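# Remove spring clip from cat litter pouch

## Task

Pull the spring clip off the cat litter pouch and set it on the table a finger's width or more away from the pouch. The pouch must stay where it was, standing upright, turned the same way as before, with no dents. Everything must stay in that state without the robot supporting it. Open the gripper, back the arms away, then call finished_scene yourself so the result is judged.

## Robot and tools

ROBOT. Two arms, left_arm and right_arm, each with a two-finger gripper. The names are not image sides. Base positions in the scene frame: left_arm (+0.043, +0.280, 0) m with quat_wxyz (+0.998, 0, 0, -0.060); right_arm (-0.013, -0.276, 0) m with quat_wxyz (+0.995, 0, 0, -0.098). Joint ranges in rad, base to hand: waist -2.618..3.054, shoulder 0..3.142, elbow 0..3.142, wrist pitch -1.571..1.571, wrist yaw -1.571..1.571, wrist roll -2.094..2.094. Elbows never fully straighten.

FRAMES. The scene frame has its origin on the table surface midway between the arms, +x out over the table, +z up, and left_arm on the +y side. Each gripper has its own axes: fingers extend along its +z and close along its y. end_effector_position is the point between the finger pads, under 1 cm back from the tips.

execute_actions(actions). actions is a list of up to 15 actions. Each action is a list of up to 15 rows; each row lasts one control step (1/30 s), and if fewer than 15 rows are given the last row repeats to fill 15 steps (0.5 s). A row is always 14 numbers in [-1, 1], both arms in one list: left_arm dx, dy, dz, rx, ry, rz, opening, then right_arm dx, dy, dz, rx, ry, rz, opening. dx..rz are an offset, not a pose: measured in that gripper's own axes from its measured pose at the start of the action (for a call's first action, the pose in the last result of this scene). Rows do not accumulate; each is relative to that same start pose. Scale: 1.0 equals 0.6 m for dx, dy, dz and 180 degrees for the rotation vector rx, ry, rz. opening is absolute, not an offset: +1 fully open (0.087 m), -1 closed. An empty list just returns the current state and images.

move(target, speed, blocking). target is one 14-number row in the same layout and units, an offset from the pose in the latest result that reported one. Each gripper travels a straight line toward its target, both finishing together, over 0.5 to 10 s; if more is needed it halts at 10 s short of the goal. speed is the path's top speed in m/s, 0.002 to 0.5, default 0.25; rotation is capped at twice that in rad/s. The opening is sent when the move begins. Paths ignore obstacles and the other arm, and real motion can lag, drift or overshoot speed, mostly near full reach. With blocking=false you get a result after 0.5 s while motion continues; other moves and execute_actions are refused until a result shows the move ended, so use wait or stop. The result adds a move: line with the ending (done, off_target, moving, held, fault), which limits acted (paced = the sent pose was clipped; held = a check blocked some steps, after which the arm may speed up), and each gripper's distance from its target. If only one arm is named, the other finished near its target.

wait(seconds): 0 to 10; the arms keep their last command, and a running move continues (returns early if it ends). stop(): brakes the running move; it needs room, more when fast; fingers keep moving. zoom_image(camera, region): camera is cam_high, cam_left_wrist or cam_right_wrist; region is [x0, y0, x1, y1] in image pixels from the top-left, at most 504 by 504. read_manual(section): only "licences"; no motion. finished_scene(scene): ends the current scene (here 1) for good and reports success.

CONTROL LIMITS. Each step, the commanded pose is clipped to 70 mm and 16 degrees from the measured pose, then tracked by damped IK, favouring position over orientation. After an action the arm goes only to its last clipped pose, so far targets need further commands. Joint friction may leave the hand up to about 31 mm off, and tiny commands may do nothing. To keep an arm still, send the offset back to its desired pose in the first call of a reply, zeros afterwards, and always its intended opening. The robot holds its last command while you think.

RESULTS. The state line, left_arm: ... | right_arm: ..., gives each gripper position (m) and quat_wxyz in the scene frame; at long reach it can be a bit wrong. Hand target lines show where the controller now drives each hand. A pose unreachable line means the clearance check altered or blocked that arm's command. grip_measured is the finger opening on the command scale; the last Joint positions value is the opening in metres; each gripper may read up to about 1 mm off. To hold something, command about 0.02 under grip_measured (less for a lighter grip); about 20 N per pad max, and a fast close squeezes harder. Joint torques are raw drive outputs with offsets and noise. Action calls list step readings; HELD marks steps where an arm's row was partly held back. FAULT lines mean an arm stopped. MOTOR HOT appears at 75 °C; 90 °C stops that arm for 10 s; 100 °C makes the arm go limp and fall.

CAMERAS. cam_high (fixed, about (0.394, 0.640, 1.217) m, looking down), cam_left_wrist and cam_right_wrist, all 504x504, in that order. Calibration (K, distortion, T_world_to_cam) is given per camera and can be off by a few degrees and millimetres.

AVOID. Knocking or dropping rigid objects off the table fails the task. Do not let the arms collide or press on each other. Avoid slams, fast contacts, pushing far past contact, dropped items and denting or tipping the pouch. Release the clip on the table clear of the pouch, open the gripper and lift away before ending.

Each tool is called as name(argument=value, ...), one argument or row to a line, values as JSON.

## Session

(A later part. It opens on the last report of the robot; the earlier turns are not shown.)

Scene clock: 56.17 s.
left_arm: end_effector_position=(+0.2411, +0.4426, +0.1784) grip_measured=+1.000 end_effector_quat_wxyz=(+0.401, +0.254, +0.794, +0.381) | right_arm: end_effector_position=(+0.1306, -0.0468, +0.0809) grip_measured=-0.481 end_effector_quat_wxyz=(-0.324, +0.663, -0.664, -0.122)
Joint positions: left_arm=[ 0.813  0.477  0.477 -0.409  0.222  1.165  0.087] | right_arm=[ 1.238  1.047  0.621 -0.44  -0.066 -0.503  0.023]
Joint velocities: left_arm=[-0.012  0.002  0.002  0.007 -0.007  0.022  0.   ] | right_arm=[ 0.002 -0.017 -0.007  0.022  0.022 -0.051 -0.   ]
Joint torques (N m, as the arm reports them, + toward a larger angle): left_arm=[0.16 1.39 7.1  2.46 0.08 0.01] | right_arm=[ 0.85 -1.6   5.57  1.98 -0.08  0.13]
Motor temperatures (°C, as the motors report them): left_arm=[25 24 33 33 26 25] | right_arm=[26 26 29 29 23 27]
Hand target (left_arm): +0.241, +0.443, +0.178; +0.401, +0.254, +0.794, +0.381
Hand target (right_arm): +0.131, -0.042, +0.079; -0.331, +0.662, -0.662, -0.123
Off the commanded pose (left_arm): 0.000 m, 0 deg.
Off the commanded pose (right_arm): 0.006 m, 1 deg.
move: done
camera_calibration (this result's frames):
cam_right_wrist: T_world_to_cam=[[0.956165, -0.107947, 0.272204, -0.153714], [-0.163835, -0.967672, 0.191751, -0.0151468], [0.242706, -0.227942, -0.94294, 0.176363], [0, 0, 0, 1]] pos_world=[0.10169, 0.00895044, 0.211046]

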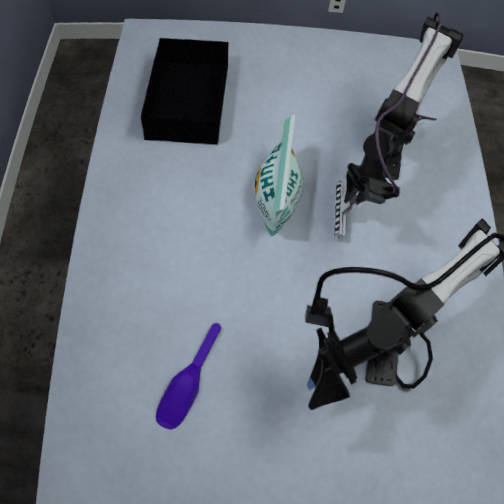

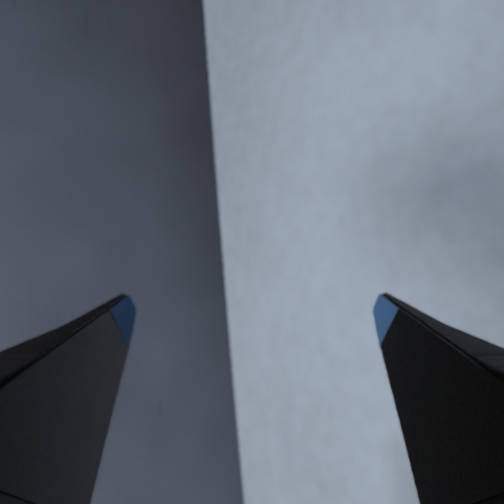

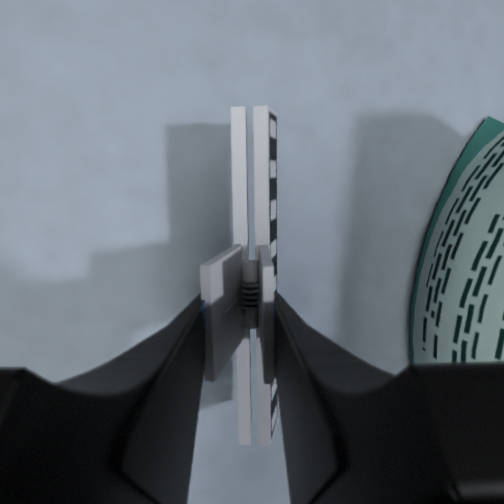

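move(
  target=[0,0,0,0,0,0,1,0.035,0.016,0.045,0,0.02,0,-0.6],
  speed=0.05,
)

move(
  target=[0,0,0,0,0,0,1,0,0,0,0,0,0,0.6],
)

move(
  target=[0,0,0,0,0,0,1,-0.12,0,-0.17,0,0,0,0.8],
)

Scene clock: 60.03 s.
left_arm: end_effector_position=(+0.2411, +0.4426, +0.1784) grip_measured=+1.000 end_effector_quat_wxyz=(+0.401, +0.254, +0.794, +0.381) | right_arm: end_effector_position=(+0.1312, -0.0508, +0.0574) grip_measured=-0.482 end_effector_quat_wxyz=(-0.304, +0.665, -0.675, -0.099)
Joint positions: left_arm=[ 0.813  0.477  0.477 -0.409  0.222  1.165  0.087] | right_arm=[ 1.257  1.111  0.582 -0.392 -0.021 -0.489  0.023]
Joint velocities: left_arm=[-0.022  0.002 -0.002  0.081 -0.007  0.037  0.   ] | right_arm=[ 0.027  0.012 -0.012 -0.081 -0.051 -0.007 -0.001]
Joint torques (N m, as the arm reports them, + toward a larger angle): left_arm=[0.15 1.38 7.15 2.46 0.07 0.01] | right_arm=[ 0.92 -0.07  4.22  2.17 -0.11  0.11]
Motor temperatures (°C, as the motors report them): left_arm=[25 24 34 33 26 25] | right_arm=[26 26 29 30 23 27]
Hand target (left_arm): +0.241, +0.443, +0.178; +0.401, +0.254, +0.794, +0.381
Hand target (right_arm): +0.130, -0.048, +0.046; -0.303, +0.666, -0.674, -0.101
Off the commanded pose (left_arm): 0.000 m, 0 deg.
Off the commanded pose (right_arm): 0.013 m, 0 deg.
move: off_target (right_arm)
camera_calibration (this result's frames):
cam_right_wrist: T_world_to_cam=[[0.954886, -0.111443, 0.275269, -0.148478], [-0.182955, -0.950886, 0.249687, -0.0142941], [0.233923, -0.288784, -0.928377, 0.150351], [0, 0, 0, 1]] pos_world=[0.103994, 0.01328, 0.184022]

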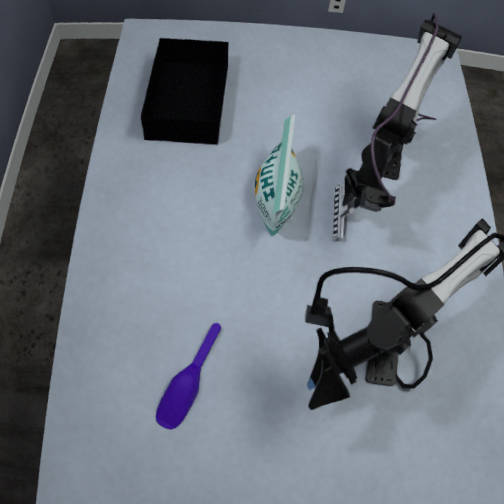

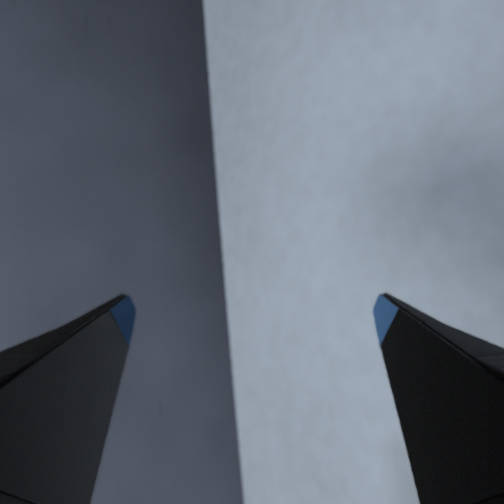

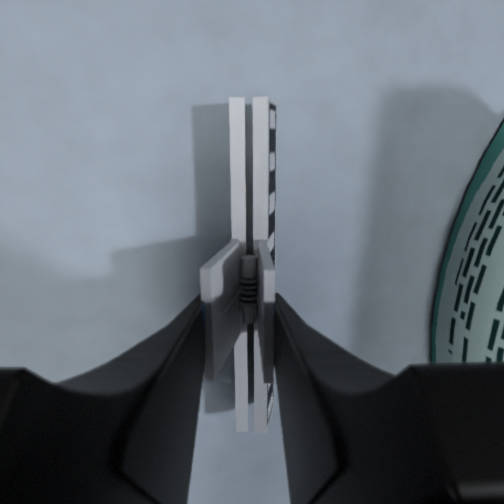

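Scene clock: 60.53 s.
left_arm: end_effector_position=(+0.2411, +0.4426, +0.1784) grip_measured=+1.000 end_effector_quat_wxyz=(+0.401, +0.254, +0.794, +0.381) | right_arm: end_effector_position=(+0.1311, -0.0510, +0.0572) grip_measured=+0.600 end_effector_quat_wxyz=(-0.304, +0.665, -0.675, -0.099)
Joint positions: left_arm=[ 0.813  0.477  0.477 -0.409  0.222  1.165  0.087] | right_arm=[ 1.257  1.111  0.582 -0.393 -0.021 -0.489  0.07 ]
Joint velocities: left_arm=[ 0.032  0.007  0.002 -0.022  0.037 -0.007  0.   ] | right_arm=[-0.002 -0.002  0.002 -0.007 -0.066 -0.022  0.   ]
Joint torques (N m, as the arm reports them, + toward a larger angle): left_arm=[0.15 1.37 7.1  2.47 0.07 0.01] | right_arm=[-0.09 -2.71  6.23  1.56 -0.13  0.07]
Motor temperatures (°C, as the motors report them): left_arm=[25 24 34 33 26 25] | right_arm=[26 26 29 30 23 27]
Hand target (left_arm): +0.241, +0.443, +0.178; +0.401, +0.254, +0.794, +0.381
Hand target (right_arm): +0.131, -0.051, +0.057; -0.304, +0.665, -0.675, -0.099
Off the commanded pose (left_arm): 0.000 m, 0 deg.
Off the commanded pose (right_arm): 0.000 m, 0 deg.
move: done
camera_calibration (this result's frames):
cam_right_wrist: T_world_to_cam=[[0.95504, -0.111169, 0.274845, -0.148328], [-0.182815, -0.950636, 0.250738, -0.0145575], [0.233403, -0.289711, -0.928219, 0.150198], [0, 0, 0, 1]] pos_world=[0.103941, 0.0131857, 0.183834]

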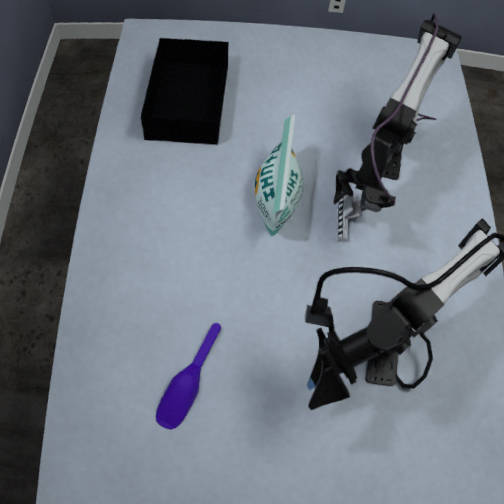

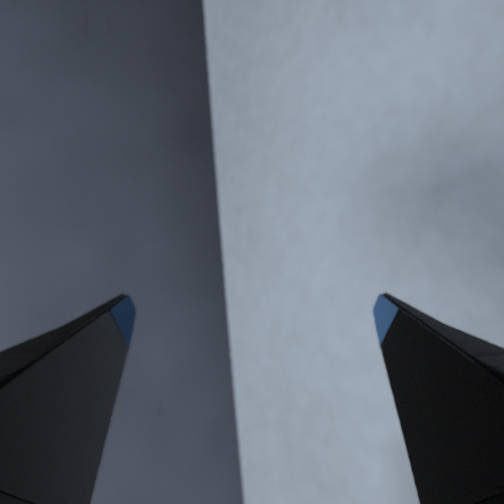

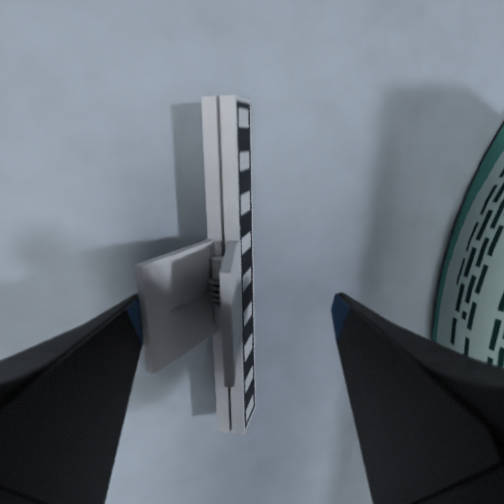

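Scene clock: 61.77 s.
left_arm: end_effector_position=(+0.2411, +0.4426, +0.1784) grip_measured=+1.000 end_effector_quat_wxyz=(+0.401, +0.254, +0.794, +0.381) | right_arm: end_effector_position=(+0.1000, -0.0471, +0.1746) grip_measured=+0.800 end_effector_quat_wxyz=(-0.306, +0.664, -0.675, -0.102)
Joint positions: left_arm=[ 0.813  0.477  0.477 -0.409  0.222  1.165  0.087] | right_arm=[ 1.416  1.045  1.018 -0.892  0.072 -0.361  0.079]
Joint velocities: left_arm=[ 0.007  0.002 -0.002  0.007  0.037  0.022  0.   ] | right_arm=[-0.002 -0.002  0.017  0.022  0.007  0.022 -0.   ]
Joint torques (N m, as the arm reports them, + toward a larger angle): left_arm=[0.17 1.4  7.1  2.46 0.08 0.02] | right_arm=[ 0.86 -1.22  7.48  1.44 -0.01  0.15]
Motor temperatures (°C, as the motors report them): left_arm=[25 24 34 33 26 25] | right_arm=[26 26 30 30 23 27]
Hand target (left_arm): +0.241, +0.443, +0.178; +0.401, +0.254, +0.794, +0.381
Hand target (right_arm): +0.099, -0.046, +0.178; -0.304, +0.665, -0.675, -0.100
Off the commanded pose (left_arm): 0.000 m, 0 deg.
Off the commanded pose (right_arm): 0.004 m, 0 deg.
move: done
camera_calibration (this result's frames):
cam_right_wrist: T_world_to_cam=[[0.955422, -0.112193, 0.273098, -0.150248], [-0.181673, -0.95254, 0.244259, -0.0450139], [0.232733, -0.282985, -0.930459, 0.268357], [0, 0, 0, 1]] pos_world=[0.0729167, 0.0162069, 0.301723]

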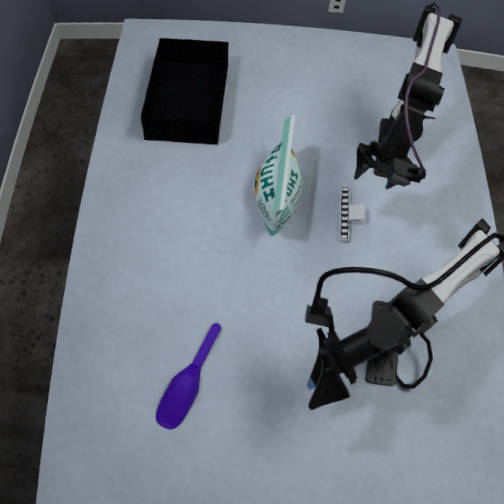

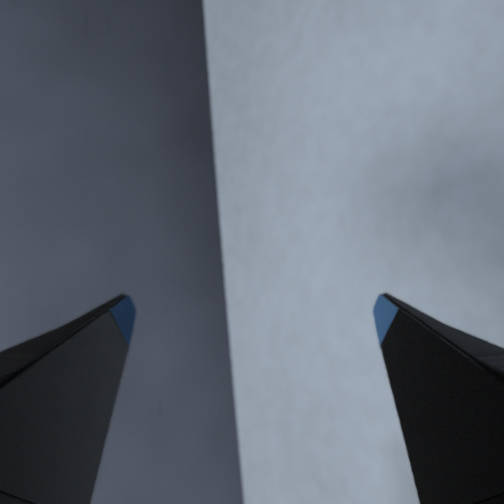

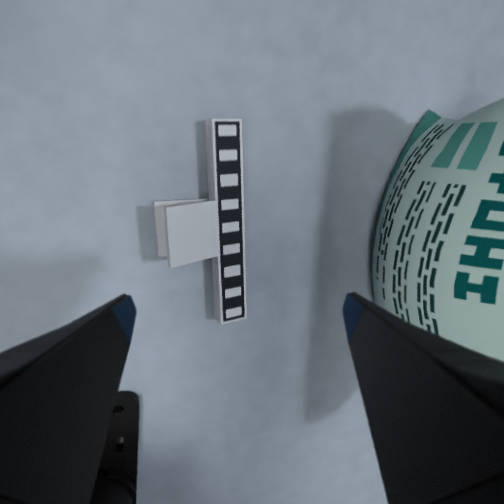

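finished_scene(
  scene=1,
)

The scene is finished: the task was done.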